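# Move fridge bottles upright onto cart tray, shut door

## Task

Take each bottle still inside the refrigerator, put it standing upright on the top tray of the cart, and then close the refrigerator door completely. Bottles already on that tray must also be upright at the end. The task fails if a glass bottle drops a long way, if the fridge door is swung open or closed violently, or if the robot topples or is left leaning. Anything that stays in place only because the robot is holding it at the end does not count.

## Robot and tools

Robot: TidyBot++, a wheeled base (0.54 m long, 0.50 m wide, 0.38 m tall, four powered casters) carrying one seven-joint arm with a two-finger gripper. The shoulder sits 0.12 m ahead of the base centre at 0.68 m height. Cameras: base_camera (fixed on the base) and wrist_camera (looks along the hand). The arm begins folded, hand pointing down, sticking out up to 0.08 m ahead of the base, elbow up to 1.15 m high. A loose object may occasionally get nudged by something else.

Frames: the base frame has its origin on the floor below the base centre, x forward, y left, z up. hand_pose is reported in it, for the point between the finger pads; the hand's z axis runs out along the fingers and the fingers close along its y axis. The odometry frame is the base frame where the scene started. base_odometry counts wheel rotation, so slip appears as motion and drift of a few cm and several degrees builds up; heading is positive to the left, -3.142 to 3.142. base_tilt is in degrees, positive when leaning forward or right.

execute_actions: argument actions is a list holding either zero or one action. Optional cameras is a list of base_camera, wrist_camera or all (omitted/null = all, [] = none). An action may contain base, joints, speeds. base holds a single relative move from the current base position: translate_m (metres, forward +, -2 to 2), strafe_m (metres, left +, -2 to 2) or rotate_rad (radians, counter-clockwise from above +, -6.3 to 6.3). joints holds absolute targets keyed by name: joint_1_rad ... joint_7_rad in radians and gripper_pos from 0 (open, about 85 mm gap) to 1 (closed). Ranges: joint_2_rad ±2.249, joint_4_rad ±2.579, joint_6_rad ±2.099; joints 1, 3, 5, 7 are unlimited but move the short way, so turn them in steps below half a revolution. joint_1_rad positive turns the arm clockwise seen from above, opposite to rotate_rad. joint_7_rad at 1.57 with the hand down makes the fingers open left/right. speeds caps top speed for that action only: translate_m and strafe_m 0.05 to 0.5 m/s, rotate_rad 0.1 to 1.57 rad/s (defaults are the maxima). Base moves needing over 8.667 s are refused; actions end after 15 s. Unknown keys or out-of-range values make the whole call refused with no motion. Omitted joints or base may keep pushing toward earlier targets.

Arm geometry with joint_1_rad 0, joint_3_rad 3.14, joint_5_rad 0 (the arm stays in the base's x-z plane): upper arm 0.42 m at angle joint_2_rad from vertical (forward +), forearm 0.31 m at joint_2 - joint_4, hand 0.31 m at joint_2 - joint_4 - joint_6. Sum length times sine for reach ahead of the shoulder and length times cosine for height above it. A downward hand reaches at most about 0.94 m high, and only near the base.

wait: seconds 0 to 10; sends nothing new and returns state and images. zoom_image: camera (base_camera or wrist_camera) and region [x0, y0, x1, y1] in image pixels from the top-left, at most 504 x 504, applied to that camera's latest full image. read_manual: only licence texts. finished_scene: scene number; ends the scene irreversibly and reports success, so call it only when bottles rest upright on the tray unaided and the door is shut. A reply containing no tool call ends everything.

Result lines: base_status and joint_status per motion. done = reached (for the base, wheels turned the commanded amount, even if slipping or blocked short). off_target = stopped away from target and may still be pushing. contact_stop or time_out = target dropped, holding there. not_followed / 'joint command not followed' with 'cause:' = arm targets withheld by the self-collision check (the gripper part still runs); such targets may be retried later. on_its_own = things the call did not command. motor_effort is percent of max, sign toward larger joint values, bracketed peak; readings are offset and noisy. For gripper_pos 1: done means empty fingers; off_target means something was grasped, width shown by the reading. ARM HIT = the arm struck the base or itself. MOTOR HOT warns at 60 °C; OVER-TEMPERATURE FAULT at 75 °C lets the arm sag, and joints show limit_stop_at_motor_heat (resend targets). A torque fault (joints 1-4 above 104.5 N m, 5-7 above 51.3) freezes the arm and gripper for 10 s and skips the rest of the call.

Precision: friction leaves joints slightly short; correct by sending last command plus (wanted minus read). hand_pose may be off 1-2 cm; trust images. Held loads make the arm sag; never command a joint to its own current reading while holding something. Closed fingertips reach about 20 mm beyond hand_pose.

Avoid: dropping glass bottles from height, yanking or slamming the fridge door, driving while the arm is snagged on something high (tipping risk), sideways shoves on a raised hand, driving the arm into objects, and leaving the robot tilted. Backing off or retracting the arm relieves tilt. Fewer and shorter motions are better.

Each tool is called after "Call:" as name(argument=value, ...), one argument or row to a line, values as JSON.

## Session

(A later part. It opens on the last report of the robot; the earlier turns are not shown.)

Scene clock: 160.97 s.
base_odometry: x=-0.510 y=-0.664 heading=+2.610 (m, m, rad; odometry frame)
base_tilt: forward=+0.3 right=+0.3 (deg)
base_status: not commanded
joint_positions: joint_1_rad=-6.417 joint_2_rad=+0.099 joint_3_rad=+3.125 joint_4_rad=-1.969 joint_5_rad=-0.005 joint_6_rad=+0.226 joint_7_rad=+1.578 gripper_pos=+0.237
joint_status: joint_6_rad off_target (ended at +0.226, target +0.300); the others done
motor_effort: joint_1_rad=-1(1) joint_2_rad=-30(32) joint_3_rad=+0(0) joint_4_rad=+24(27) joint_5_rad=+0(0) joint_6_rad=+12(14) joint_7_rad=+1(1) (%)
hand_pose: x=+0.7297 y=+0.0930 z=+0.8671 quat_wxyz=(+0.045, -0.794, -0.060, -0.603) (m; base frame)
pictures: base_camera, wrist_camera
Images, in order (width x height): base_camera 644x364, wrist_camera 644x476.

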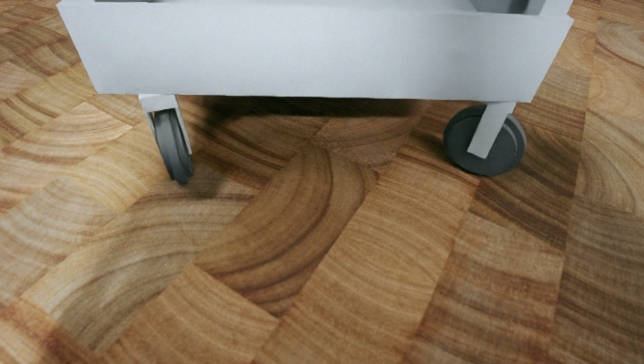

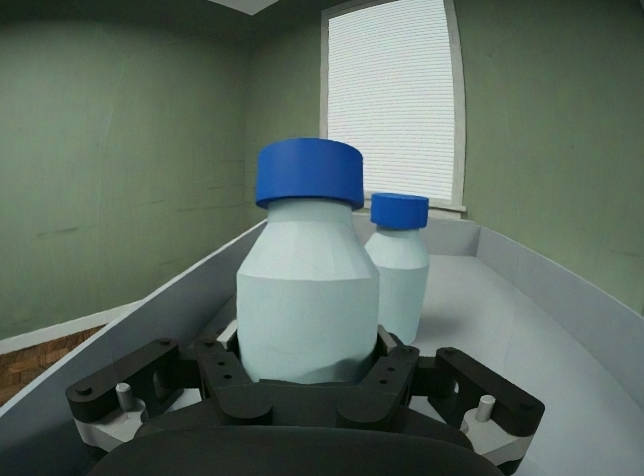

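Call:
execute_actions(
  actions=[
    {"joints":{"joint_2_rad":0.12,"joint_4_rad":-2.05,"joint_6_rad":0.5}},
  ],
  cameras=["wrist_camera"],
)

Scene clock: 164.73 s.
base_odometry: x=-0.510 y=-0.664 heading=+2.611 (m, m, rad; odometry frame)
base_tilt: forward=+0.3 right=+0.3 (deg)
base_status: not commanded
joint_positions: joint_1_rad=-6.417 joint_2_rad=+0.116 joint_3_rad=+3.125 joint_4_rad=-2.050 joint_5_rad=-0.005 joint_6_rad=+0.439 joint_7_rad=+1.578 gripper_pos=+0.237
joint_status: joint_6_rad off_target (ended at +0.439, target +0.500); the others done
motor_effort: joint_1_rad=+0(0) joint_2_rad=-27(31) joint_3_rad=+0(1) joint_4_rad=+20(25) joint_5_rad=-1(1) joint_6_rad=+12(15) joint_7_rad=+1(2) (%)
hand_pose: x=+0.7284 y=+0.0924 z=+0.8749 quat_wxyz=(+0.048, -0.758, -0.057, -0.648) (m; base frame)
pictures: wrist_camera
Images, in order (width x height): wrist_camera 644x476.

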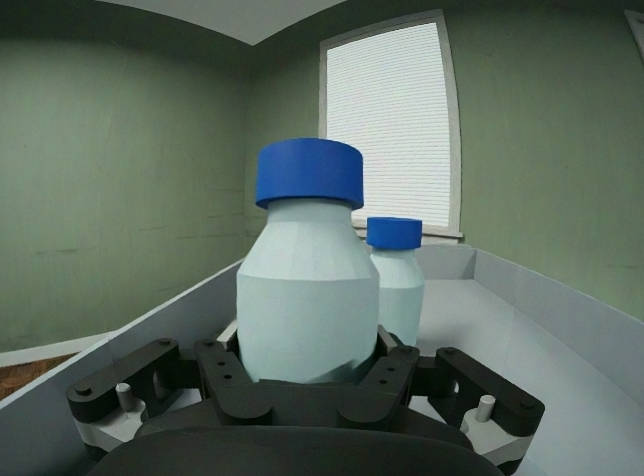

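Call:
execute_actions(
  actions=[
    {"joints":{"joint_2_rad":0.19,"joint_4_rad":-2.05,"joint_6_rad":0.56}},
  ],
  cameras=["wrist_camera"],
)

Scene clock: 168.43 s.
base_odometry: x=-0.510 y=-0.664 heading=+2.611 (m, m, rad; odometry frame)
base_tilt: forward=+0.3 right=+0.4 (deg)
base_status: not commanded
joint_positions: joint_1_rad=-6.417 joint_2_rad=+0.151 joint_3_rad=+3.125 joint_4_rad=-2.044 joint_5_rad=-0.005 joint_6_rad=+0.516 joint_7_rad=+1.578 gripper_pos=+0.237
joint_status: joint_2_rad off_target (ended at +0.151, target +0.190); the others done
motor_effort: joint_1_rad=-1(1) joint_2_rad=-23(27) joint_3_rad=-1(1) joint_4_rad=+17(21) joint_5_rad=-1(0) joint_6_rad=+10(11) joint_7_rad=+0(1) (%)
hand_pose: x=+0.7395 y=+0.0938 z=+0.8803 quat_wxyz=(+0.049, -0.742, -0.055, -0.666) (m; base frame)
pictures: wrist_camera
Images, in order (width x height): wrist_camera 644x476.

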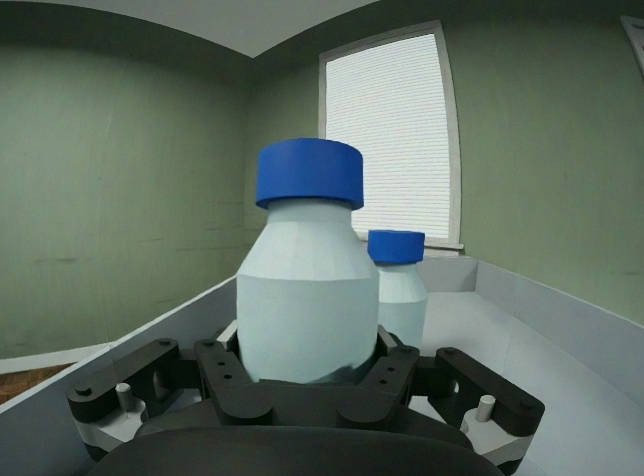

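Call:
execute_actions(
  actions=[
    {"joints":{"joint_2_rad":0.15,"joint_4_rad":-2.03,"joint_6_rad":0.36}},
  ],
  cameras=["wrist_camera"],
)

Scene clock: 177.50 s.
base_odometry: x=-0.510 y=-0.664 heading=+2.611 (m, m, rad; odometry frame)
base_tilt: forward=+0.3 right=+0.4 (deg)
base_status: not commanded
joint_positions: joint_1_rad=-6.417 joint_2_rad=+0.145 joint_3_rad=+3.125 joint_4_rad=-2.015 joint_5_rad=-0.005 joint_6_rad=+0.401 joint_7_rad=+1.578 gripper_pos=+0.237
joint_status: all done
motor_effort: joint_1_rad=-1(2) joint_2_rad=-23(25) joint_3_rad=-1(2) joint_4_rad=+14(17) joint_5_rad=-1(1) joint_6_rad=+8(9) joint_7_rad=+0(0) (%)
hand_pose: x=+0.7396 y=+0.0940 z=+0.8654 quat_wxyz=(+0.047, -0.768, -0.057, -0.636) (m; base frame)
pictures: wrist_camera
Images, in order (width x height): wrist_camera 644x476.

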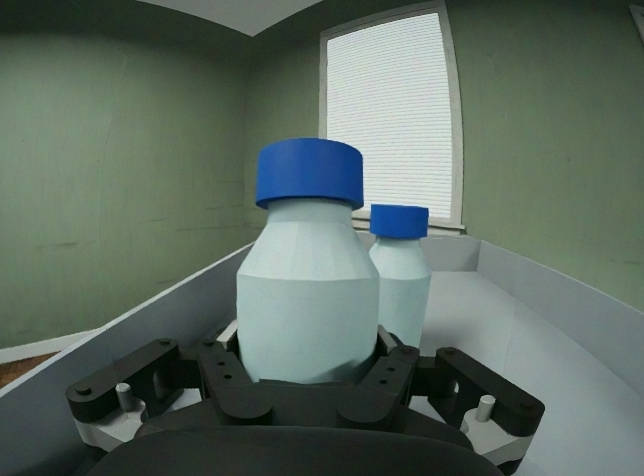

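Call:
execute_actions(
  actions=[
    {"joints":{"gripper_pos":0.15}},
  ],
  cameras=["wrist_camera"],
)

Call:
execute_actions(
  actions=[
    {"joints":{"gripper_pos":0,"joint_2_rad":0.1,"joint_4_rad":-2.0}},
  ],
  cameras=["wrist_camera"],
)

Scene clock: 183.17 s.
base_odometry: x=-0.510 y=-0.664 heading=+2.611 (m, m, rad; odometry frame)
base_tilt: forward=+0.2 right=+0.3 (deg)
base_status: not commanded
joint_positions: joint_1_rad=-6.417 joint_2_rad=+0.144 joint_3_rad=+3.125 joint_4_rad=-2.015 joint_5_rad=-0.005 joint_6_rad=+0.401 joint_7_rad=+1.578 gripper_pos=+0.150
joint_status: all done
motor_effort: joint_1_rad=-1(1) joint_2_rad=-23(23) joint_3_rad=-1(2) joint_4_rad=+16(19) joint_5_rad=-1(0) joint_6_rad=+7(9) joint_7_rad=+1(1) (%)
hand_pose: x=+0.7394 y=+0.0940 z=+0.8658 quat_wxyz=(+0.047, -0.768, -0.057, -0.636) (m; base frame)
pictures: wrist_camera
Images, in order (width x height): wrist_camera 644x476.

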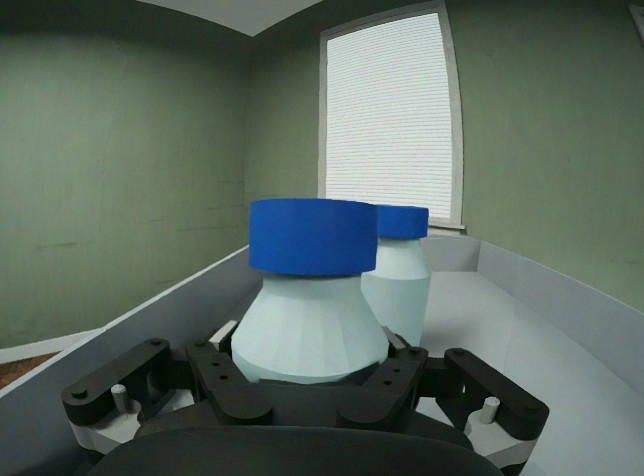

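Scene clock: 184.00 s.
base_odometry: x=-0.510 y=-0.664 heading=+2.611 (m, m, rad; odometry frame)
base_tilt: forward=+0.2 right=+0.3 (deg)
base_status: not commanded
joint_positions: joint_1_rad=-6.417 joint_2_rad=+0.120 joint_3_rad=+3.125 joint_4_rad=-2.015 joint_5_rad=-0.005 joint_6_rad=+0.401 joint_7_rad=+1.578 gripper_pos=+0.000
joint_status: all done
motor_effort: joint_1_rad=-1(1) joint_2_rad=-25(28) joint_3_rad=-1(1) joint_4_rad=+20(20) joint_5_rad=+0(0) joint_6_rad=+9(11) joint_7_rad=+1(0) (%)
hand_pose: x=+0.7349 y=+0.0934 z=+0.8808 quat_wxyz=(+0.048, -0.760, -0.057, -0.645) (m; base frame)
pictures: wrist_camera
Images, in order (width x height): wrist_camera 644x476.

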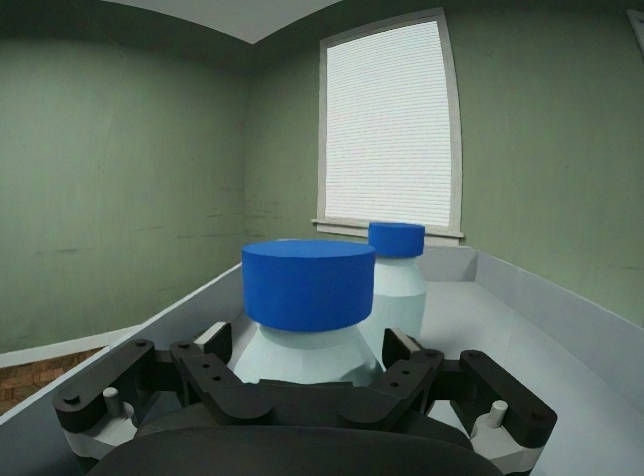

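Call:
execute_actions(
  actions=[
    {"joints":{"joint_2_rad":0.04,"joint_4_rad":-1.95}},
  ],
  cameras=[],
)

Call:
execute_actions(
  actions=[
    {"base":{"translate_m":-0.28},"speeds":{"translate_m":0.2}},
  ],
  cameras=["wrist_camera"],
)

Call:
execute_actions(
  actions=[
    {"base":{"rotate_rad":2.58},"speeds":{"rotate_rad":1.0},"joints":{"joint_1_rad":0.05,"joint_2_rad":-0.35,"joint_4_rad":-2.2,"joint_6_rad":0.1}},
  ],
)

Scene clock: 190.97 s.
base_odometry: x=-0.510 y=-0.664 heading=+2.611 (m, m, rad; odometry frame)
base_tilt: forward=+0.3 right=+0.3 (deg)
base_status: not commanded
joint_positions: joint_1_rad=-6.417 joint_2_rad=+0.048 joint_3_rad=+3.125 joint_4_rad=-1.955 joint_5_rad=-0.005 joint_6_rad=+0.399 joint_7_rad=+1.578 gripper_pos=+0.000
joint_status: all done
motor_effort: joint_1_rad=+0(1) joint_2_rad=-24(28) joint_3_rad=+0(1) joint_4_rad=+21(22) joint_5_rad=-1(0) joint_6_rad=+9(10) joint_7_rad=+0(0) (%)
hand_pose: x=+0.7286 y=+0.0926 z=+0.9596 quat_wxyz=(+0.051, -0.717, -0.054, -0.693) (m; base frame)
pictures: none
No camera images: the call's "cameras" was empty. Leave "cameras" out to get every camera's image.

Scene clock: 193.17 s.
base_odometry: x=-0.268 y=-0.806 heading=+2.610 (m, m, rad; odometry frame)
base_tilt: forward=+0.3 right=+0.4 (deg)
base_status: done
joint_positions: joint_1_rad=-6.417 joint_2_rad=+0.047 joint_3_rad=+3.125 joint_4_rad=-1.955 joint_5_rad=-0.005 joint_6_rad=+0.399 joint_7_rad=+1.578 gripper_pos=+0.000
joint_status: not commanded
motor_effort: joint_1_rad=+0(1) joint_2_rad=-23(29) joint_3_rad=+0(2) joint_4_rad=+20(22) joint_5_rad=+0(1) joint_6_rad=+9(10) joint_7_rad=+0(1) (%)
hand_pose: x=+0.7281 y=+0.0926 z=+0.9607 quat_wxyz=(+0.051, -0.716, -0.054, -0.694) (m; base frame)
pictures: wrist_camera
Images, in order (width x height): wrist_camera 644x476.

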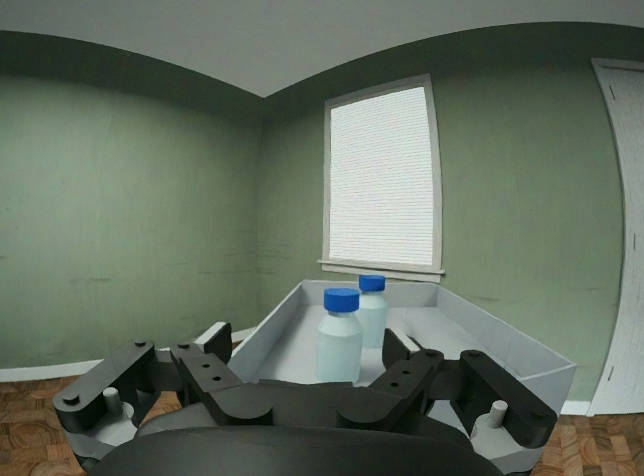

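Scene clock: 196.70 s.
base_odometry: x=-0.268 y=-0.806 heading=-1.094 (m, m, rad; odometry frame)
base_tilt: forward=+0.3 right=+0.4 (deg)
base_status: done
joint_positions: joint_1_rad=-6.243 joint_2_rad=-0.336 joint_3_rad=+3.123 joint_4_rad=-2.185 joint_5_rad=-0.005 joint_6_rad=+0.145 joint_7_rad=+1.578 gripper_pos=+0.000
joint_status: all done
motor_effort: joint_1_rad=+0(3) joint_2_rad=-10(25) joint_3_rad=+0(3) joint_4_rad=+21(21) joint_5_rad=-1(0) joint_6_rad=+9(10) joint_7_rad=+1(1) (%)
hand_pose: x=+0.5909 y=-0.0080 z=+0.9512 quat_wxyz=(-0.011, -0.753, +0.006, -0.658) (m; base frame)
pictures: base_camera, wrist_camera
Images, in order (width x height): base_camera 644x364, wrist_camera 644x476.

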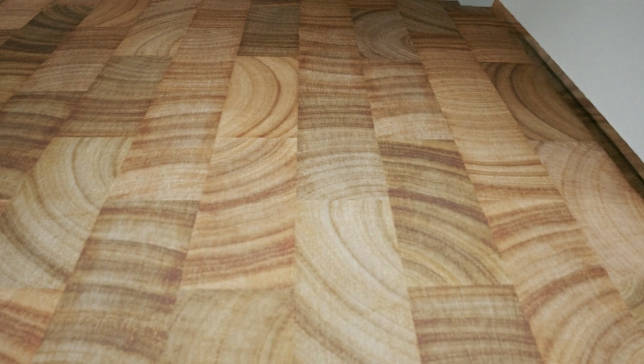

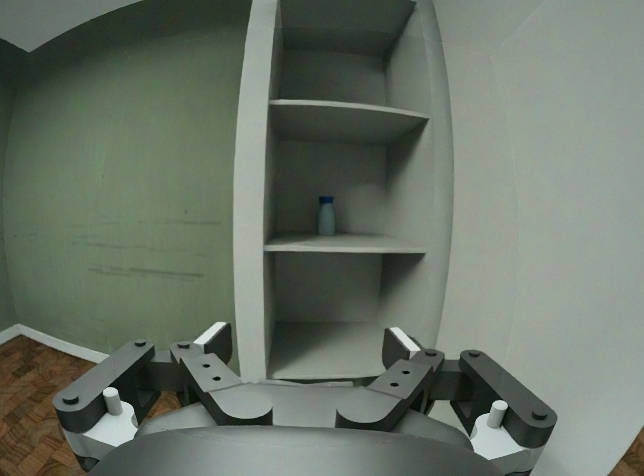

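Call:
execute_actions(
  actions=[
    {"base":{"strafe_m":-0.04},"joints":{"joint_1_rad":0.02,"joint_2_rad":0.3,"joint_4_rad":-1.44,"joint_6_rad":0.03}},
  ],
  cameras=[],
)

Call:
execute_actions(
  actions=[
    {"base":{"translate_m":0.52},"speeds":{"translate_m":0.3}},
  ],
)

Scene clock: 204.23 s.
base_odometry: x=-0.304 y=-0.825 heading=-1.093 (m, m, rad; odometry frame)
base_tilt: forward=+0.3 right=+0.3 (deg)
base_status: done
joint_positions: joint_1_rad=-6.251 joint_2_rad=+0.290 joint_3_rad=+3.123 joint_4_rad=-1.456 joint_5_rad=-0.005 joint_6_rad=+0.076 joint_7_rad=+1.578 gripper_pos=+0.000
joint_status: all done
motor_effort: joint_1_rad=+0(1) joint_2_rad=-34(35) joint_3_rad=-1(3) joint_4_rad=+22(22) joint_5_rad=+0(0) joint_6_rad=+9(9) joint_7_rad=+1(1) (%)
hand_pose: x=+0.8584 y=-0.0111 z=+0.9993 quat_wxyz=(-0.004, -0.741, +0.006, -0.671) (m; base frame)
pictures: none
No camera images: the call's "cameras" was empty. Leave "cameras" out to get every camera's image.

Scene clock: 206.97 s.
base_odometry: x=-0.065 y=-1.287 heading=-1.094 (m, m, rad; odometry frame)
base_tilt: forward=+0.3 right=+0.3 (deg)
base_status: done
joint_positions: joint_1_rad=-6.252 joint_2_rad=+0.293 joint_3_rad=+3.123 joint_4_rad=-1.453 joint_5_rad=-0.005 joint_6_rad=+0.074 joint_7_rad=+1.578 gripper_pos=+0.000
joint_status: not commanded
motor_effort: joint_1_rad=-1(1) joint_2_rad=-34(37) joint_3_rad=-1(1) joint_4_rad=+22(23) joint_5_rad=+0(2) joint_6_rad=+8(10) joint_7_rad=+1(1) (%)
hand_pose: x=+0.8596 y=-0.0102 z=+0.9981 quat_wxyz=(-0.003, -0.742, +0.006, -0.670) (m; base frame)
pictures: base_camera, wrist_camera
Images, in order (width x height): base_camera 644x364, wrist_camera 644x476.

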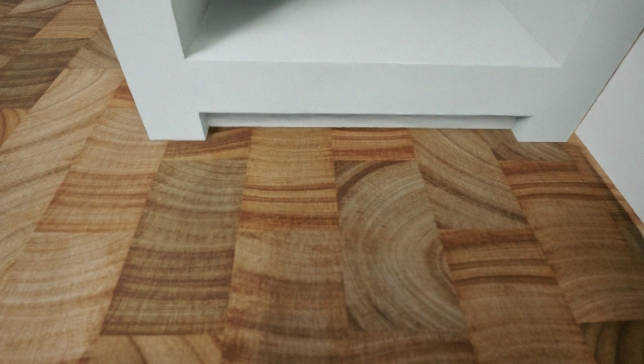

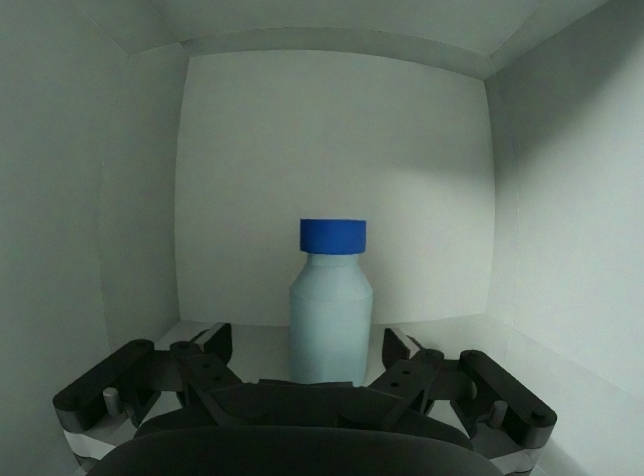

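Call:
execute_actions(
  actions=[
    {"base":{"strafe_m":-0.02},"joints":{"joint_2_rad":0.34,"joint_6_rad":0.12}},
  ],
  cameras=[],
)

Call:
execute_actions(
  actions=[
    {"base":{"translate_m":0.06},"speeds":{"translate_m":0.08}},
  ],
  cameras=["wrist_camera"],
)

Scene clock: 212.13 s.
base_odometry: x=-0.083 y=-1.296 heading=-1.093 (m, m, rad; odometry frame)
base_tilt: forward=+0.3 right=+0.3 (deg)
base_status: done
joint_positions: joint_1_rad=-6.258 joint_2_rad=+0.326 joint_3_rad=+3.123 joint_4_rad=-1.452 joint_5_rad=-0.005 joint_6_rad=+0.076 joint_7_rad=+1.578 gripper_pos=+0.000
joint_status: all done
motor_effort: joint_1_rad=+0(2) joint_2_rad=-35(37) joint_3_rad=+0(1) joint_4_rad=+22(22) joint_5_rad=+0(1) joint_6_rad=+9(9) joint_7_rad=+1(1) (%)
hand_pose: x=+0.8698 y=-0.0061 z=+0.9752 quat_wxyz=(-0.001, -0.752, +0.004, -0.659) (m; base frame)
pictures: none
No camera images: the call's "cameras" was empty. Leave "cameras" out to get every camera's image.

Scene clock: 213.43 s.
base_odometry: x=-0.056 y=-1.350 heading=-1.094 (m, m, rad; odometry frame)
base_tilt: forward=+0.3 right=+0.3 (deg)
base_status: done
joint_positions: joint_1_rad=-6.258 joint_2_rad=+0.330 joint_3_rad=+3.123 joint_4_rad=-1.451 joint_5_rad=-0.005 joint_6_rad=+0.077 joint_7_rad=+1.578 gripper_pos=+0.000
joint_status: not commanded
motor_effort: joint_1_rad=+0(2) joint_2_rad=-36(39) joint_3_rad=-1(1) joint_4_rad=+22(23) joint_5_rad=-1(1) joint_6_rad=+8(10) joint_7_rad=+1(1) (%)
hand_pose: x=+0.8709 y=-0.0060 z=+0.9732 quat_wxyz=(-0.001, -0.753, +0.004, -0.659) (m; base frame)
pictures: wrist_camera
Images, in order (width x height): wrist_camera 644x476.

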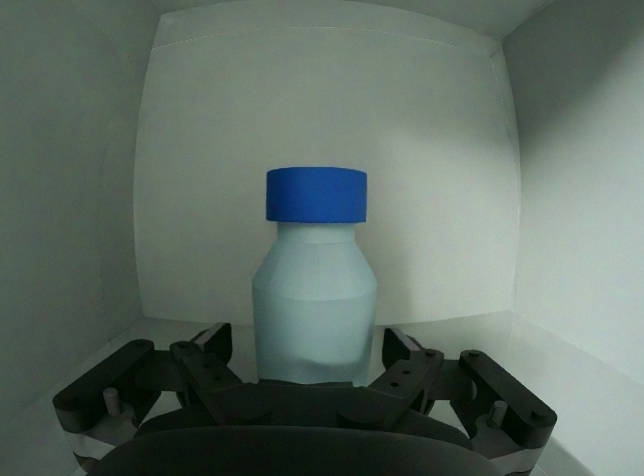

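Call:
execute_actions(
  actions=[
    {"base":{"translate_m":0.02},"speeds":{"translate_m":0.07}},
  ],
  cameras=[],
)

Call:
execute_actions(
  actions=[
    {"joints":{"gripper_pos":1}},
  ],
  cameras=["wrist_camera"],
)

Call:
execute_actions(
  actions=[
    {"joints":{"joint_2_rad":0.2,"joint_4_rad":-1.42,"joint_6_rad":0.1}},
  ],
  cameras=["wrist_camera"],
)

Scene clock: 218.97 s.
base_odometry: x=-0.047 y=-1.368 heading=-1.094 (m, m, rad; odometry frame)
base_tilt: forward=+0.3 right=+0.4 (deg)
base_status: done
joint_positions: joint_1_rad=-6.258 joint_2_rad=+0.333 joint_3_rad=+3.123 joint_4_rad=-1.451 joint_5_rad=-0.005 joint_6_rad=+0.077 joint_7_rad=+1.578 gripper_pos=+0.000
joint_status: not commanded
motor_effort: joint_1_rad=-1(3) joint_2_rad=-36(38) joint_3_rad=-1(2) joint_4_rad=+22(22) joint_5_rad=-1(1) joint_6_rad=+9(9) joint_7_rad=+0(1) (%)
hand_pose: x=+0.8720 y=-0.0059 z=+0.9708 quat_wxyz=(-0.001, -0.754, +0.004, -0.657) (m; base frame)
pictures: none
No camera images: the call's "cameras" was empty. Leave "cameras" out to get every camera's image.

Scene clock: 220.07 s.
base_odometry: x=-0.047 y=-1.368 heading=-1.094 (m, m, rad; odometry frame)
base_tilt: forward=+0.3 right=+0.3 (deg)
base_status: not commanded
joint_positions: joint_1_rad=-6.258 joint_2_rad=+0.333 joint_3_rad=+3.123 joint_4_rad=-1.451 joint_5_rad=-0.005 joint_6_rad=+0.077 joint_7_rad=+1.578 gripper_pos=+0.240
joint_status: gripper_pos off_target (ended at +0.240, target +1.000)
motor_effort: joint_1_rad=-1(4) joint_2_rad=-34(35) joint_3_rad=-2(4) joint_4_rad=+22(22) joint_5_rad=-2(2) joint_6_rad=+9(9) joint_7_rad=+0(0) (%)
hand_pose: x=+0.8720 y=-0.0061 z=+0.9711 quat_wxyz=(-0.001, -0.753, +0.004, -0.658) (m; base frame)
pictures: wrist_camera
Images, in order (width x height): wrist_camera 644x476.

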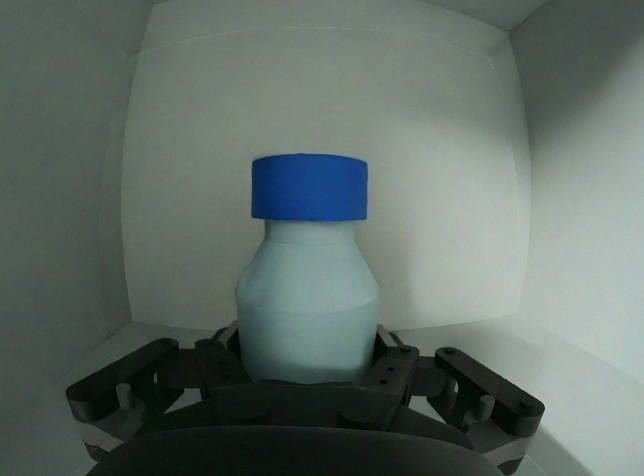

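Scene clock: 221.27 s.
base_odometry: x=-0.047 y=-1.368 heading=-1.094 (m, m, rad; odometry frame)
base_tilt: forward=+0.3 right=+0.3 (deg)
base_status: not commanded
joint_positions: joint_1_rad=-6.258 joint_2_rad=+0.234 joint_3_rad=+3.123 joint_4_rad=-1.449 joint_5_rad=-0.005 joint_6_rad=+0.077 joint_7_rad=+1.578 gripper_pos=+0.240
joint_status: all done
motor_effort: joint_1_rad=+0(2) joint_2_rad=-37(46) joint_3_rad=+0(2) joint_4_rad=+26(28) joint_5_rad=-1(1) joint_6_rad=+13(14) joint_7_rad=+1(0) (%)
hand_pose: x=+0.8397 y=-0.0052 z=+1.0454 quat_wxyz=(-0.002, -0.719, +0.003, -0.695) (m; base frame)
pictures: wrist_camera
Images, in order (width x height): wrist_camera 644x476.

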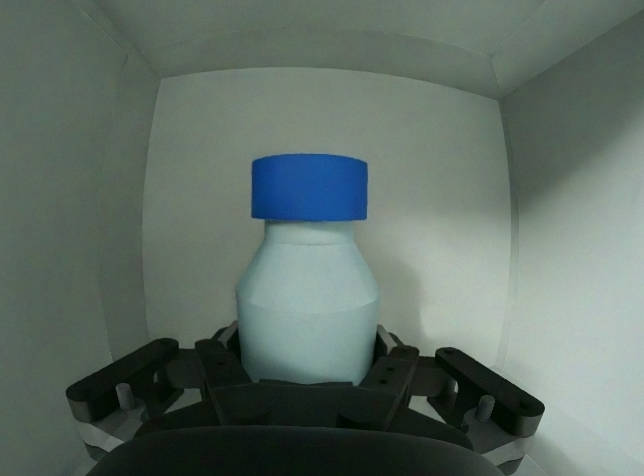

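Call:
execute_actions(
  actions=[
    {"base":{"translate_m":-0.61},"speeds":{"translate_m":0.3}},
  ],
  cameras=[],
)

Call:
execute_actions(
  actions=[
    {"base":{"strafe_m":0.06},"joints":{"joint_2_rad":0.0,"joint_4_rad":-1.75,"joint_6_rad":0.12}},
  ],
  cameras=[],
)

Call:
execute_actions(
  actions=[
    {"base":{"rotate_rad":3.704},"speeds":{"rotate_rad":0.9},"joints":{"joint_1_rad":0.12}},
  ],
)

Scene clock: 230.80 s.
base_odometry: x=-0.326 y=-0.826 heading=-1.094 (m, m, rad; odometry frame)
base_tilt: forward=+0.3 right=+0.4 (deg)
base_status: done
joint_positions: joint_1_rad=-6.260 joint_2_rad=+0.232 joint_3_rad=+3.122 joint_4_rad=-1.449 joint_5_rad=-0.005 joint_6_rad=+0.077 joint_7_rad=+1.578 gripper_pos=+0.240
joint_status: not commanded
motor_effort: joint_1_rad=+0(4) joint_2_rad=-37(43) joint_3_rad=+0(3) joint_4_rad=+26(28) joint_5_rad=-1(0) joint_6_rad=+13(14) joint_7_rad=+0(0) (%)
hand_pose: x=+0.8392 y=-0.0034 z=+1.0465 quat_wxyz=(-0.001, -0.719, +0.002, -0.695) (m; base frame)
pictures: none
No camera images: the call's "cameras" was empty. Leave "cameras" out to get every camera's image.

Scene clock: 232.23 s.
base_odometry: x=-0.273 y=-0.798 heading=-1.094 (m, m, rad; odometry frame)
base_tilt: forward=+0.4 right=+0.3 (deg)
base_status: done
joint_positions: joint_1_rad=-6.266 joint_2_rad=+0.042 joint_3_rad=+3.117 joint_4_rad=-1.761 joint_5_rad=-0.005 joint_6_rad=+0.077 joint_7_rad=+1.578 gripper_pos=+0.240
joint_status: joint_2_rad off_target (ended at +0.042, target +0.000); the others done
motor_effort: joint_1_rad=+0(4) joint_2_rad=-30(39) joint_3_rad=+0(3) joint_4_rad=+26(27) joint_5_rad=+0(1) joint_6_rad=+13(14) joint_7_rad=+1(0) (%)
hand_pose: x=+0.7499 y=+0.0057 z=+0.9822 quat_wxyz=(+0.002, -0.759, -0.003, -0.651) (m; base frame)
pictures: none
No camera images: the call's "cameras" was empty. Leave "cameras" out to get every camera's image.

Scene clock: 237.40 s.
base_odometry: x=-0.273 y=-0.798 heading=+2.609 (m, m, rad; odometry frame)
base_tilt: forward=+0.2 right=+0.3 (deg)
base_status: done
joint_positions: joint_1_rad=-6.167 joint_2_rad=+0.042 joint_3_rad=+3.116 joint_4_rad=-1.761 joint_5_rad=-0.005 joint_6_rad=+0.077 joint_7_rad=+1.578 gripper_pos=+0.240
joint_status: all done
motor_effort: joint_1_rad=-1(4) joint_2_rad=-29(31) joint_3_rad=-1(4) joint_4_rad=+26(27) joint_5_rad=-1(0) joint_6_rad=+14(13) joint_7_rad=+1(1) (%)
hand_pose: x=+0.7473 y=-0.0559 z=+0.9822 quat_wxyz=(-0.030, -0.759, +0.034, -0.650) (m; base frame)
pictures: base_camera, wrist_camera
Images, in order (width x height): base_camera 644x364, wrist_camera 644x476.

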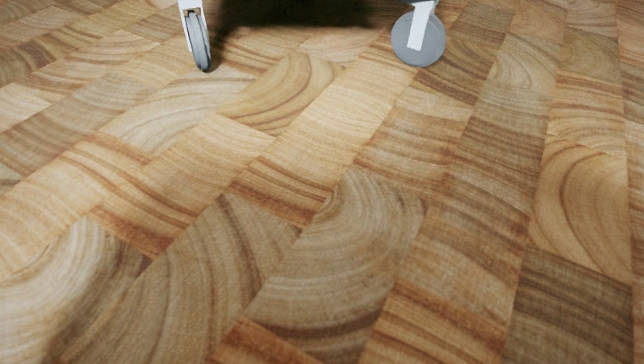

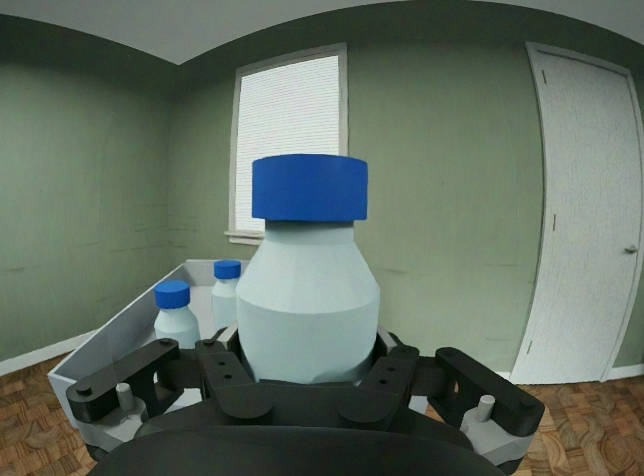

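Call:
execute_actions(
  actions=[
    {"base":{"translate_m":0.27},"speeds":{"translate_m":0.15},"joints":{"joint_1_rad":0.07}},
  ],
)

Scene clock: 243.13 s.
base_odometry: x=-0.506 y=-0.661 heading=+2.610 (m, m, rad; odometry frame)
base_tilt: forward=+0.4 right=+0.3 (deg)
base_status: done
joint_positions: joint_1_rad=-6.209 joint_2_rad=+0.035 joint_3_rad=+3.116 joint_4_rad=-1.762 joint_5_rad=-0.005 joint_6_rad=+0.077 joint_7_rad=+1.578 gripper_pos=+0.240
joint_status: all done
motor_effort: joint_1_rad=+0(3) joint_2_rad=-29(33) joint_3_rad=+0(2) joint_4_rad=+26(27) joint_5_rad=-1(1) joint_6_rad=+13(14) joint_7_rad=+1(1) (%)
hand_pose: x=+0.7471 y=-0.0291 z=+0.9855 quat_wxyz=(-0.016, -0.758, +0.018, -0.652) (m; base frame)
pictures: base_camera, wrist_camera
Images, in order (width x height): base_camera 644x364, wrist_camera 644x476.

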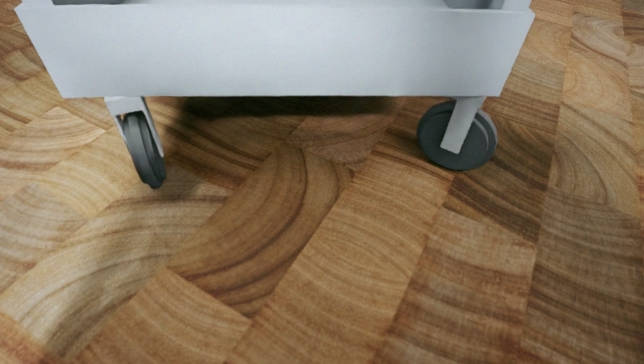

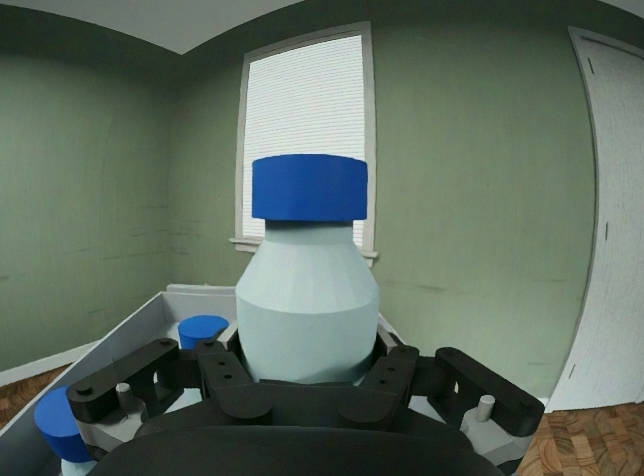

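Call:
execute_actions(
  actions=[
    {"joints":{"joint_2_rad":0.13,"joint_4_rad":-1.98,"joint_6_rad":0.44}},
  ],
  cameras=["wrist_camera"],
)

Call:
execute_actions(
  actions=[
    {"joints":{"joint_2_rad":0.16,"joint_4_rad":-2.03,"joint_6_rad":0.44}},
  ],
  cameras=["wrist_camera"],
)

Scene clock: 249.20 s.
base_odometry: x=-0.506 y=-0.661 heading=+2.610 (m, m, rad; odometry frame)
base_tilt: forward=+0.3 right=+0.3 (deg)
base_status: not commanded
joint_positions: joint_1_rad=-6.209 joint_2_rad=+0.152 joint_3_rad=+3.116 joint_4_rad=-1.997 joint_5_rad=-0.005 joint_6_rad=+0.369 joint_7_rad=+1.578 gripper_pos=+0.240
joint_status: joint_6_rad off_target (ended at +0.369, target +0.440); the others done
motor_effort: joint_1_rad=+0(1) joint_2_rad=-31(34) joint_3_rad=-1(1) joint_4_rad=+23(26) joint_5_rad=+0(1) joint_6_rad=+13(14) joint_7_rad=+1(0) (%)
hand_pose: x=+0.7495 y=-0.0303 z=+0.8618 quat_wxyz=(-0.015, -0.777, +0.019, -0.630) (m; base frame)
pictures: wrist_camera
Images, in order (width x height): wrist_camera 644x476.

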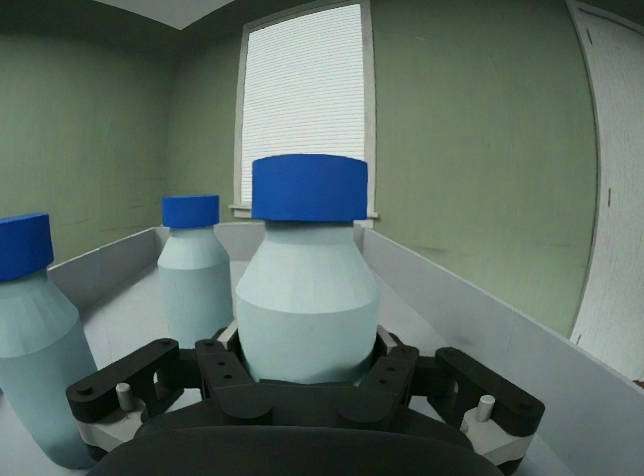

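Scene clock: 249.93 s.
base_odometry: x=-0.506 y=-0.661 heading=+2.610 (m, m, rad; odometry frame)
base_tilt: forward=+0.4 right=+0.3 (deg)
base_status: not commanded
joint_positions: joint_1_rad=-6.209 joint_2_rad=+0.152 joint_3_rad=+3.116 joint_4_rad=-2.005 joint_5_rad=-0.005 joint_6_rad=+0.387 joint_7_rad=+1.578 gripper_pos=+0.240
joint_status: all done
motor_effort: joint_1_rad=+0(1) joint_2_rad=-27(31) joint_3_rad=+0(0) joint_4_rad=+17(24) joint_5_rad=+0(0) joint_6_rad=+10(15) joint_7_rad=+1(1) (%)
hand_pose: x=+0.7486 y=-0.0302 z=+0.8624 quat_wxyz=(-0.015, -0.774, +0.019, -0.633) (m; base frame)
pictures: wrist_camera
Images, in order (width x height): wrist_camera 644x476.

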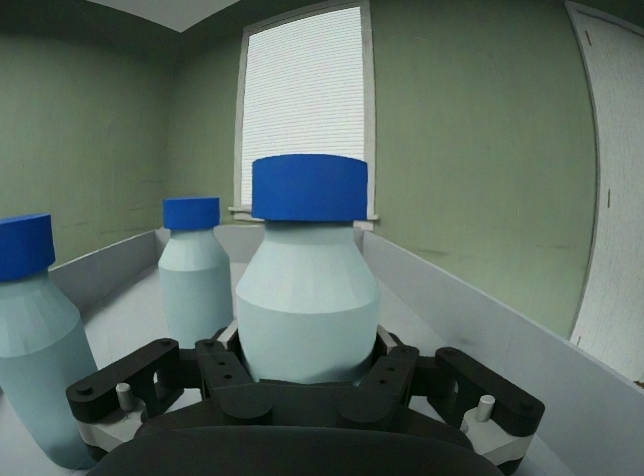

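Call:
execute_actions(
  actions=[
    {"joints":{"gripper_pos":0.05}},
  ],
  cameras=["wrist_camera"],
)

Call:
execute_actions(
  actions=[
    {"joints":{"gripper_pos":0,"joint_2_rad":0.08,"joint_4_rad":-1.97}},
  ],
  cameras=["wrist_camera"],
)

Call:
execute_actions(
  actions=[
    {"base":{"translate_m":-0.27},"speeds":{"translate_m":0.2}},
  ],
  cameras=["wrist_camera"],
)

Scene clock: 254.97 s.
base_odometry: x=-0.506 y=-0.661 heading=+2.610 (m, m, rad; odometry frame)
base_tilt: forward=+0.3 right=+0.4 (deg)
base_status: not commanded
joint_positions: joint_1_rad=-6.210 joint_2_rad=+0.151 joint_3_rad=+3.116 joint_4_rad=-2.010 joint_5_rad=-0.005 joint_6_rad=+0.401 joint_7_rad=+1.578 gripper_pos=+0.050
joint_status: all done
motor_effort: joint_1_rad=+0(1) joint_2_rad=-25(27) joint_3_rad=+0(1) joint_4_rad=+17(19) joint_5_rad=-1(1) joint_6_rad=+8(9) joint_7_rad=+1(1) (%)
hand_pose: x=+0.7482 y=-0.0301 z=+0.8644 quat_wxyz=(-0.015, -0.771, +0.019, -0.637) (m; base frame)
pictures: wrist_camera
Images, in order (width x height): wrist_camera 644x476.

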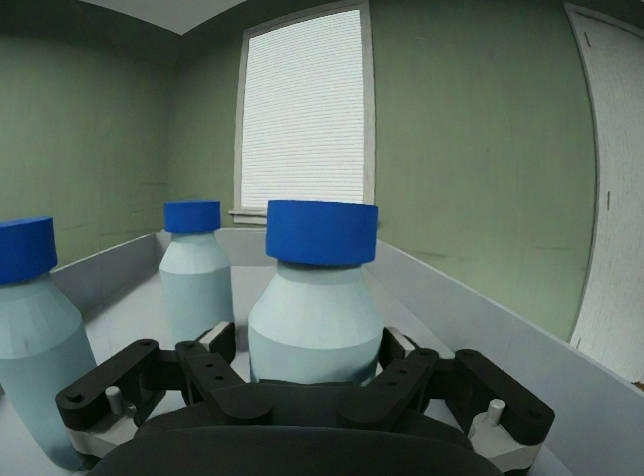

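Scene clock: 255.93 s.
base_odometry: x=-0.506 y=-0.661 heading=+2.610 (m, m, rad; odometry frame)
base_tilt: forward=+0.3 right=+0.3 (deg)
base_status: not commanded
joint_positions: joint_1_rad=-6.210 joint_2_rad=+0.091 joint_3_rad=+3.116 joint_4_rad=-1.978 joint_5_rad=-0.005 joint_6_rad=+0.401 joint_7_rad=+1.578 gripper_pos=+0.000
joint_status: all done
motor_effort: joint_1_rad=+0(2) joint_2_rad=-25(28) joint_3_rad=+0(2) joint_4_rad=+20(20) joint_5_rad=-1(0) joint_6_rad=+9(10) joint_7_rad=+1(1) (%)
hand_pose: x=+0.7422 y=-0.0297 z=+0.9204 quat_wxyz=(-0.017, -0.741, +0.018, -0.672) (m; base frame)
pictures: wrist_camera
Images, in order (width x height): wrist_camera 644x476.

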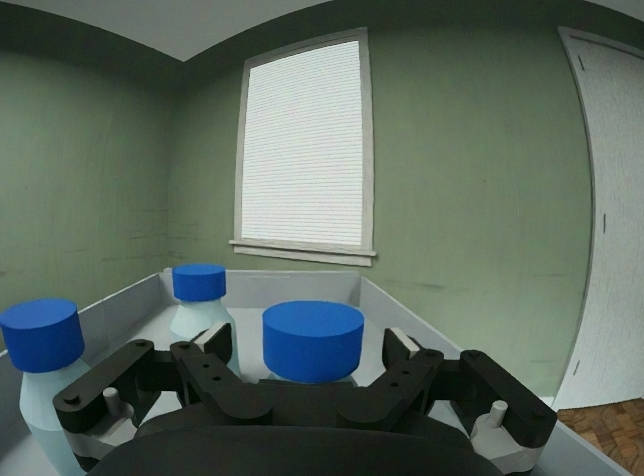

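Scene clock: 258.07 s.
base_odometry: x=-0.273 y=-0.798 heading=+2.610 (m, m, rad; odometry frame)
base_tilt: forward=+0.3 right=+0.3 (deg)
base_status: done
joint_positions: joint_1_rad=-6.210 joint_2_rad=+0.088 joint_3_rad=+3.116 joint_4_rad=-1.978 joint_5_rad=-0.005 joint_6_rad=+0.401 joint_7_rad=+1.578 gripper_pos=+0.000
joint_status: not commanded
motor_effort: joint_1_rad=+0(2) joint_2_rad=-25(29) joint_3_rad=+0(2) joint_4_rad=+20(21) joint_5_rad=+0(0) joint_6_rad=+10(10) joint_7_rad=+1(1) (%)
hand_pose: x=+0.7415 y=-0.0297 z=+0.9222 quat_wxyz=(-0.017, -0.739, +0.018, -0.673) (m; base frame)
pictures: wrist_camera
Images, in order (width x height): wrist_camera 644x476.

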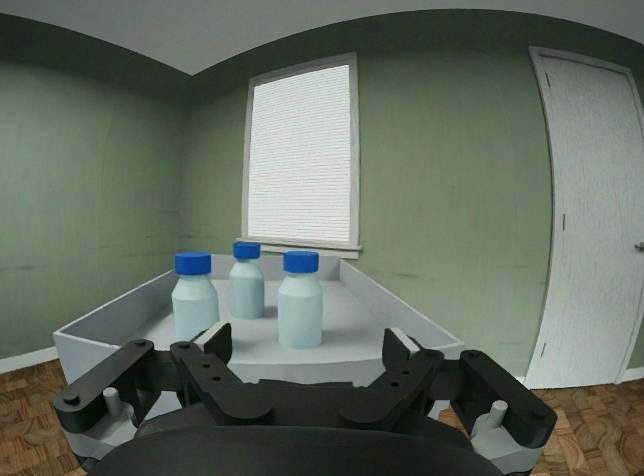

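Call:
execute_actions(
  actions=[
    {"base":{"rotate_rad":2.58},"joints":{"joint_1_rad":0.0,"joint_2_rad":-0.35,"joint_4_rad":-2.45,"joint_6_rad":0.3,"gripper_pos":1}},
  ],
  cameras=[],
)

Call:
execute_actions(
  actions=[
    {"base":{"strafe_m":-0.65}},
  ],
)

Scene clock: 270.43 s.
base_odometry: x=-0.273 y=-0.798 heading=-1.094 (m, m, rad; odometry frame)
base_tilt: forward=+0.3 right=+0.3 (deg)
base_status: done
joint_positions: joint_1_rad=-6.276 joint_2_rad=-0.328 joint_3_rad=+3.121 joint_4_rad=-2.435 joint_5_rad=-0.005 joint_6_rad=+0.345 joint_7_rad=+1.578 gripper_pos=+0.999
joint_status: all done
motor_effort: joint_1_rad=-1(3) joint_2_rad=-9(26) joint_3_rad=+0(3) joint_4_rad=+20(21) joint_5_rad=-1(0) joint_6_rad=+9(10) joint_7_rad=+1(1) (%)
hand_pose: x=+0.5590 y=+0.0076 z=+0.8607 quat_wxyz=(+0.000, -0.771, -0.007, -0.637) (m; base frame)
pictures: none
No camera images: the call's "cameras" was empty. Leave "cameras" out to get every camera's image.

Scene clock: 273.33 s.
base_odometry: x=-0.850 y=-1.098 heading=-1.093 (m, m, rad; odometry frame)
base_tilt: forward=+0.3 right=+0.3 (deg)
base_status: done
joint_positions: joint_1_rad=-6.275 joint_2_rad=-0.351 joint_3_rad=+3.129 joint_4_rad=-2.448 joint_5_rad=-0.014 joint_6_rad=+0.337 joint_7_rad=+1.575 gripper_pos=+0.999
joint_status: not commanded
motor_effort: joint_1_rad=+0(35) joint_2_rad=-8(12) joint_3_rad=+0(44) joint_4_rad=+20(30) joint_5_rad=-1(17) joint_6_rad=+10(12) joint_7_rad=+1(0) (%)
hand_pose: x=+0.5518 y=+0.0023 z=+0.8604 quat_wxyz=(+0.001, -0.771, +0.002, -0.637) (m; base frame)
pictures: base_camera, wrist_camera
Images, in order (width x height): base_camera 644x364, wrist_camera 644x476.

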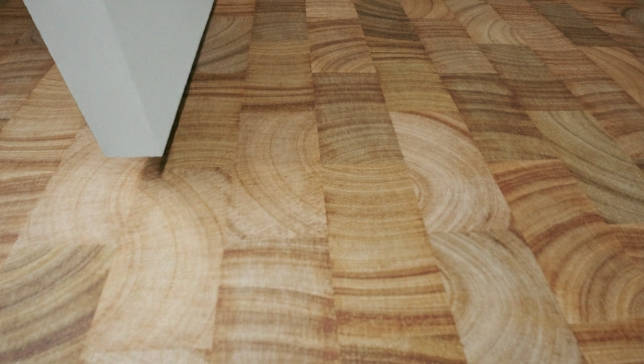

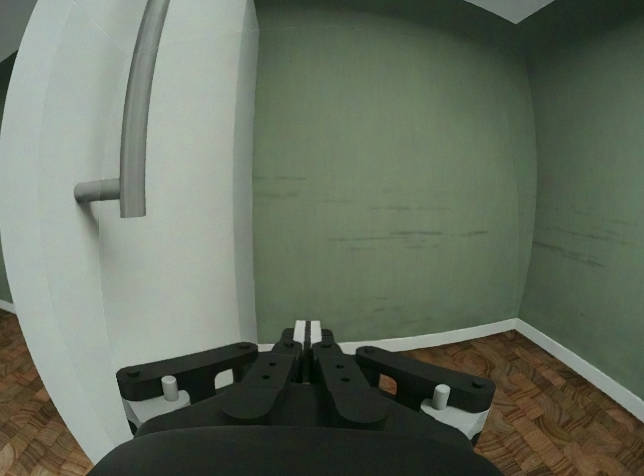

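Call:
execute_actions(
  actions=[
    {"base":{"strafe_m":-0.17},"joints":{"joint_1_rad":1.2,"joint_2_rad":-0.35,"joint_4_rad":-2.53,"joint_6_rad":-0.85}},
  ],
  cameras=[],
)

Call:
execute_actions(
  actions=[
    {"base":{"translate_m":0.5},"speeds":{"translate_m":0.3}},
  ],
)

Call:
execute_actions(
  actions=[
    {"base":{"strafe_m":0.4},"speeds":{"strafe_m":0.08}},
  ],
)

Scene clock: 285.50 s.
base_odometry: x=-1.001 y=-1.176 heading=-1.093 (m, m, rad; odometry frame)
base_tilt: forward=+0.3 right=+0.3 (deg)
base_status: done
joint_positions: joint_1_rad=-5.094 joint_2_rad=-0.351 joint_3_rad=+3.124 joint_4_rad=-2.514 joint_5_rad=-0.014 joint_6_rad=-0.807 joint_7_rad=+1.575 gripper_pos=+0.999
joint_status: all done
motor_effort: joint_1_rad=+0(1) joint_2_rad=-3(8) joint_3_rad=+0(2) joint_4_rad=+15(19) joint_5_rad=-1(1) joint_6_rad=+2(9) joint_7_rad=+1(1) (%)
hand_pose: x=+0.1881 y=-0.1542 z=+0.5945 quat_wxyz=(-0.045, -0.829, +0.553, -0.072) (m; base frame)
pictures: none
No camera images: the call's "cameras" was empty. Leave "cameras" out to get every camera's image.

Scene clock: 288.13 s.
base_odometry: x=-0.772 y=-1.620 heading=-1.094 (m, m, rad; odometry frame)
base_tilt: forward=+0.3 right=+0.3 (deg)
base_status: done
joint_positions: joint_1_rad=-5.094 joint_2_rad=-0.351 joint_3_rad=+3.124 joint_4_rad=-2.516 joint_5_rad=-0.014 joint_6_rad=-0.807 joint_7_rad=+1.575 gripper_pos=+0.999
joint_status: not commanded
motor_effort: joint_1_rad=+0(0) joint_2_rad=-3(3) joint_3_rad=+0(1) joint_4_rad=+14(15) joint_5_rad=-1(1) joint_6_rad=+2(3) joint_7_rad=+0(1) (%)
hand_pose: x=+0.1878 y=-0.1535 z=+0.5940 quat_wxyz=(-0.045, -0.829, +0.553, -0.072) (m; base frame)
pictures: base_camera, wrist_camera
Images, in order (width x height): base_camera 644x364, wrist_camera 644x476.

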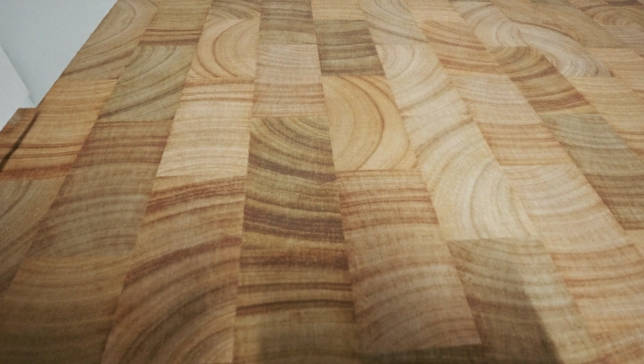

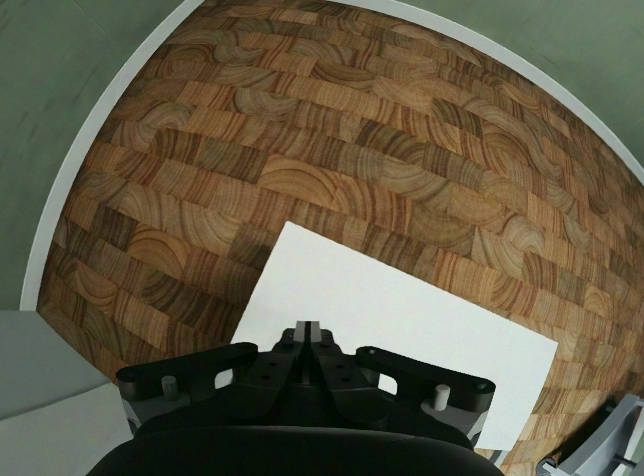

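Scene clock: 293.67 s.
base_odometry: x=-0.416 y=-1.437 heading=-1.094 (m, m, rad; odometry frame)
base_tilt: forward=+0.2 right=+0.3 (deg)
base_status: done
joint_positions: joint_1_rad=-5.092 joint_2_rad=-0.347 joint_3_rad=+3.124 joint_4_rad=-2.519 joint_5_rad=-0.014 joint_6_rad=-0.807 joint_7_rad=+1.575 gripper_pos=+0.999
joint_status: not commanded
motor_effort: joint_1_rad=+0(2) joint_2_rad=-3(8) joint_3_rad=+0(1) joint_4_rad=+15(16) joint_5_rad=-1(2) joint_6_rad=+2(2) joint_7_rad=+0(1) (%)
hand_pose: x=+0.1869 y=-0.1519 z=+0.5925 quat_wxyz=(-0.043, -0.828, +0.554, -0.069) (m; base frame)
pictures: base_camera, wrist_camera
Images, in order (width x height): base_camera 644x364, wrist_camera 644x476.

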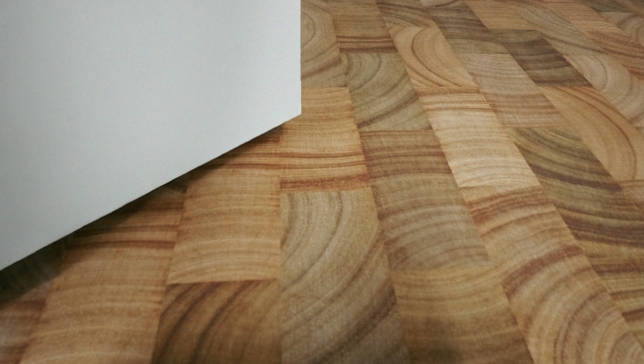

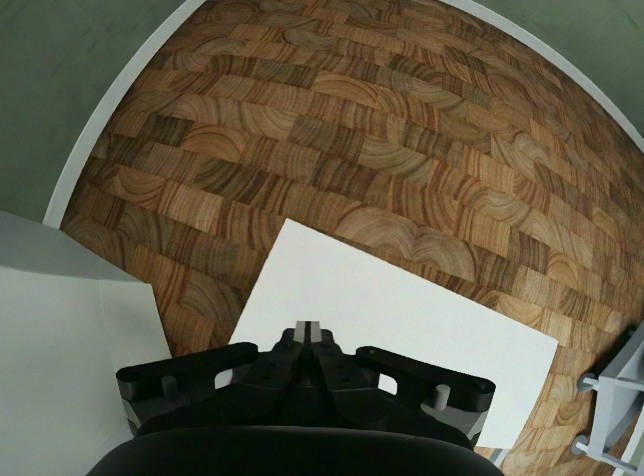

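Call:
execute_actions(
  actions=[
    {"base":{"strafe_m":0.27},"speeds":{"strafe_m":0.07},"joints":{"joint_1_rad":2.6}},
  ],
  cameras=["base_camera"],
)

Call:
execute_actions(
  actions=[
    {"base":{"translate_m":0.15},"speeds":{"translate_m":0.05},"joints":{"joint_1_rad":1.2}},
  ],
)

Scene clock: 306.77 s.
base_odometry: x=-0.176 y=-1.313 heading=-1.094 (m, m, rad; odometry frame)
base_tilt: forward=+0.3 right=+0.4 (deg)
base_status: done
joint_positions: joint_1_rad=-3.694 joint_2_rad=-0.347 joint_3_rad=+3.124 joint_4_rad=-2.519 joint_5_rad=-0.014 joint_6_rad=-0.807 joint_7_rad=+1.575 gripper_pos=+0.999
joint_status: all done
motor_effort: joint_1_rad=+0(1) joint_2_rad=-2(4) joint_3_rad=+0(1) joint_4_rad=+15(15) joint_5_rad=+0(2) joint_6_rad=+2(3) joint_7_rad=+1(1) (%)
hand_pose: x=-0.0188 y=-0.0928 z=+0.5923 quat_wxyz=(-0.077, -0.277, +0.957, -0.025) (m; base frame)
pictures: base_camera
Images, in order (width x height): base_camera 644x364.

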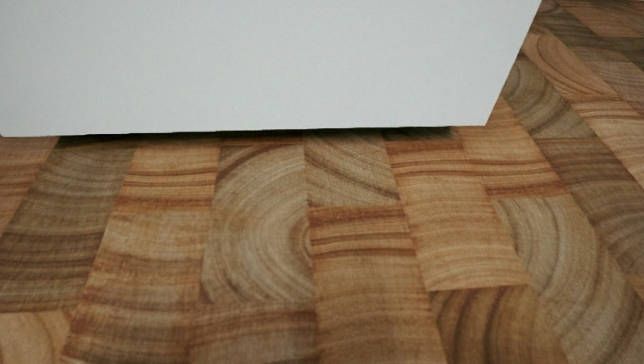

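Scene clock: 310.27 s.
base_odometry: x=-0.107 y=-1.446 heading=-1.093 (m, m, rad; odometry frame)
base_tilt: forward=+0.3 right=+0.4 (deg)
base_status: done
joint_positions: joint_1_rad=-5.073 joint_2_rad=-0.347 joint_3_rad=+3.124 joint_4_rad=-2.519 joint_5_rad=-0.014 joint_6_rad=-0.808 joint_7_rad=+1.575 gripper_pos=+0.999
joint_status: all done
motor_effort: joint_1_rad=+0(1) joint_2_rad=-3(6) joint_3_rad=+0(1) joint_4_rad=+15(16) joint_5_rad=+0(2) joint_6_rad=+2(2) joint_7_rad=+0(0) (%)
hand_pose: x=+0.1837 y=-0.1530 z=+0.5923 quat_wxyz=(-0.043, -0.823, +0.562, -0.068) (m; base frame)
pictures: base_camera, wrist_camera
Images, in order (width x height): base_camera 644x364, wrist_camera 644x476.

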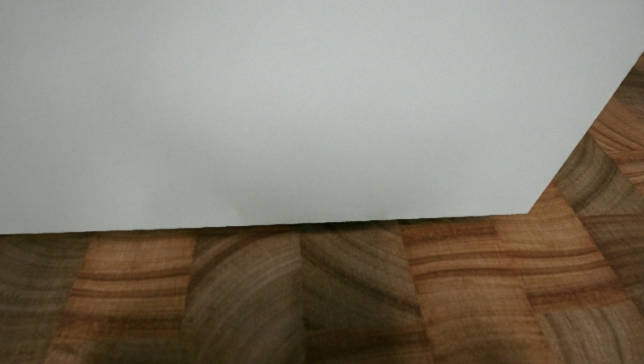

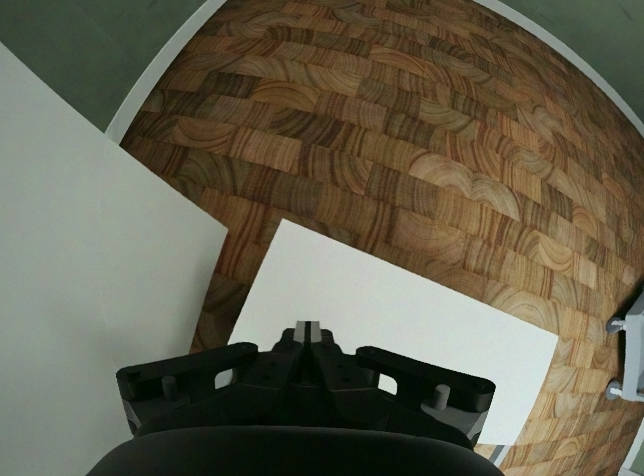

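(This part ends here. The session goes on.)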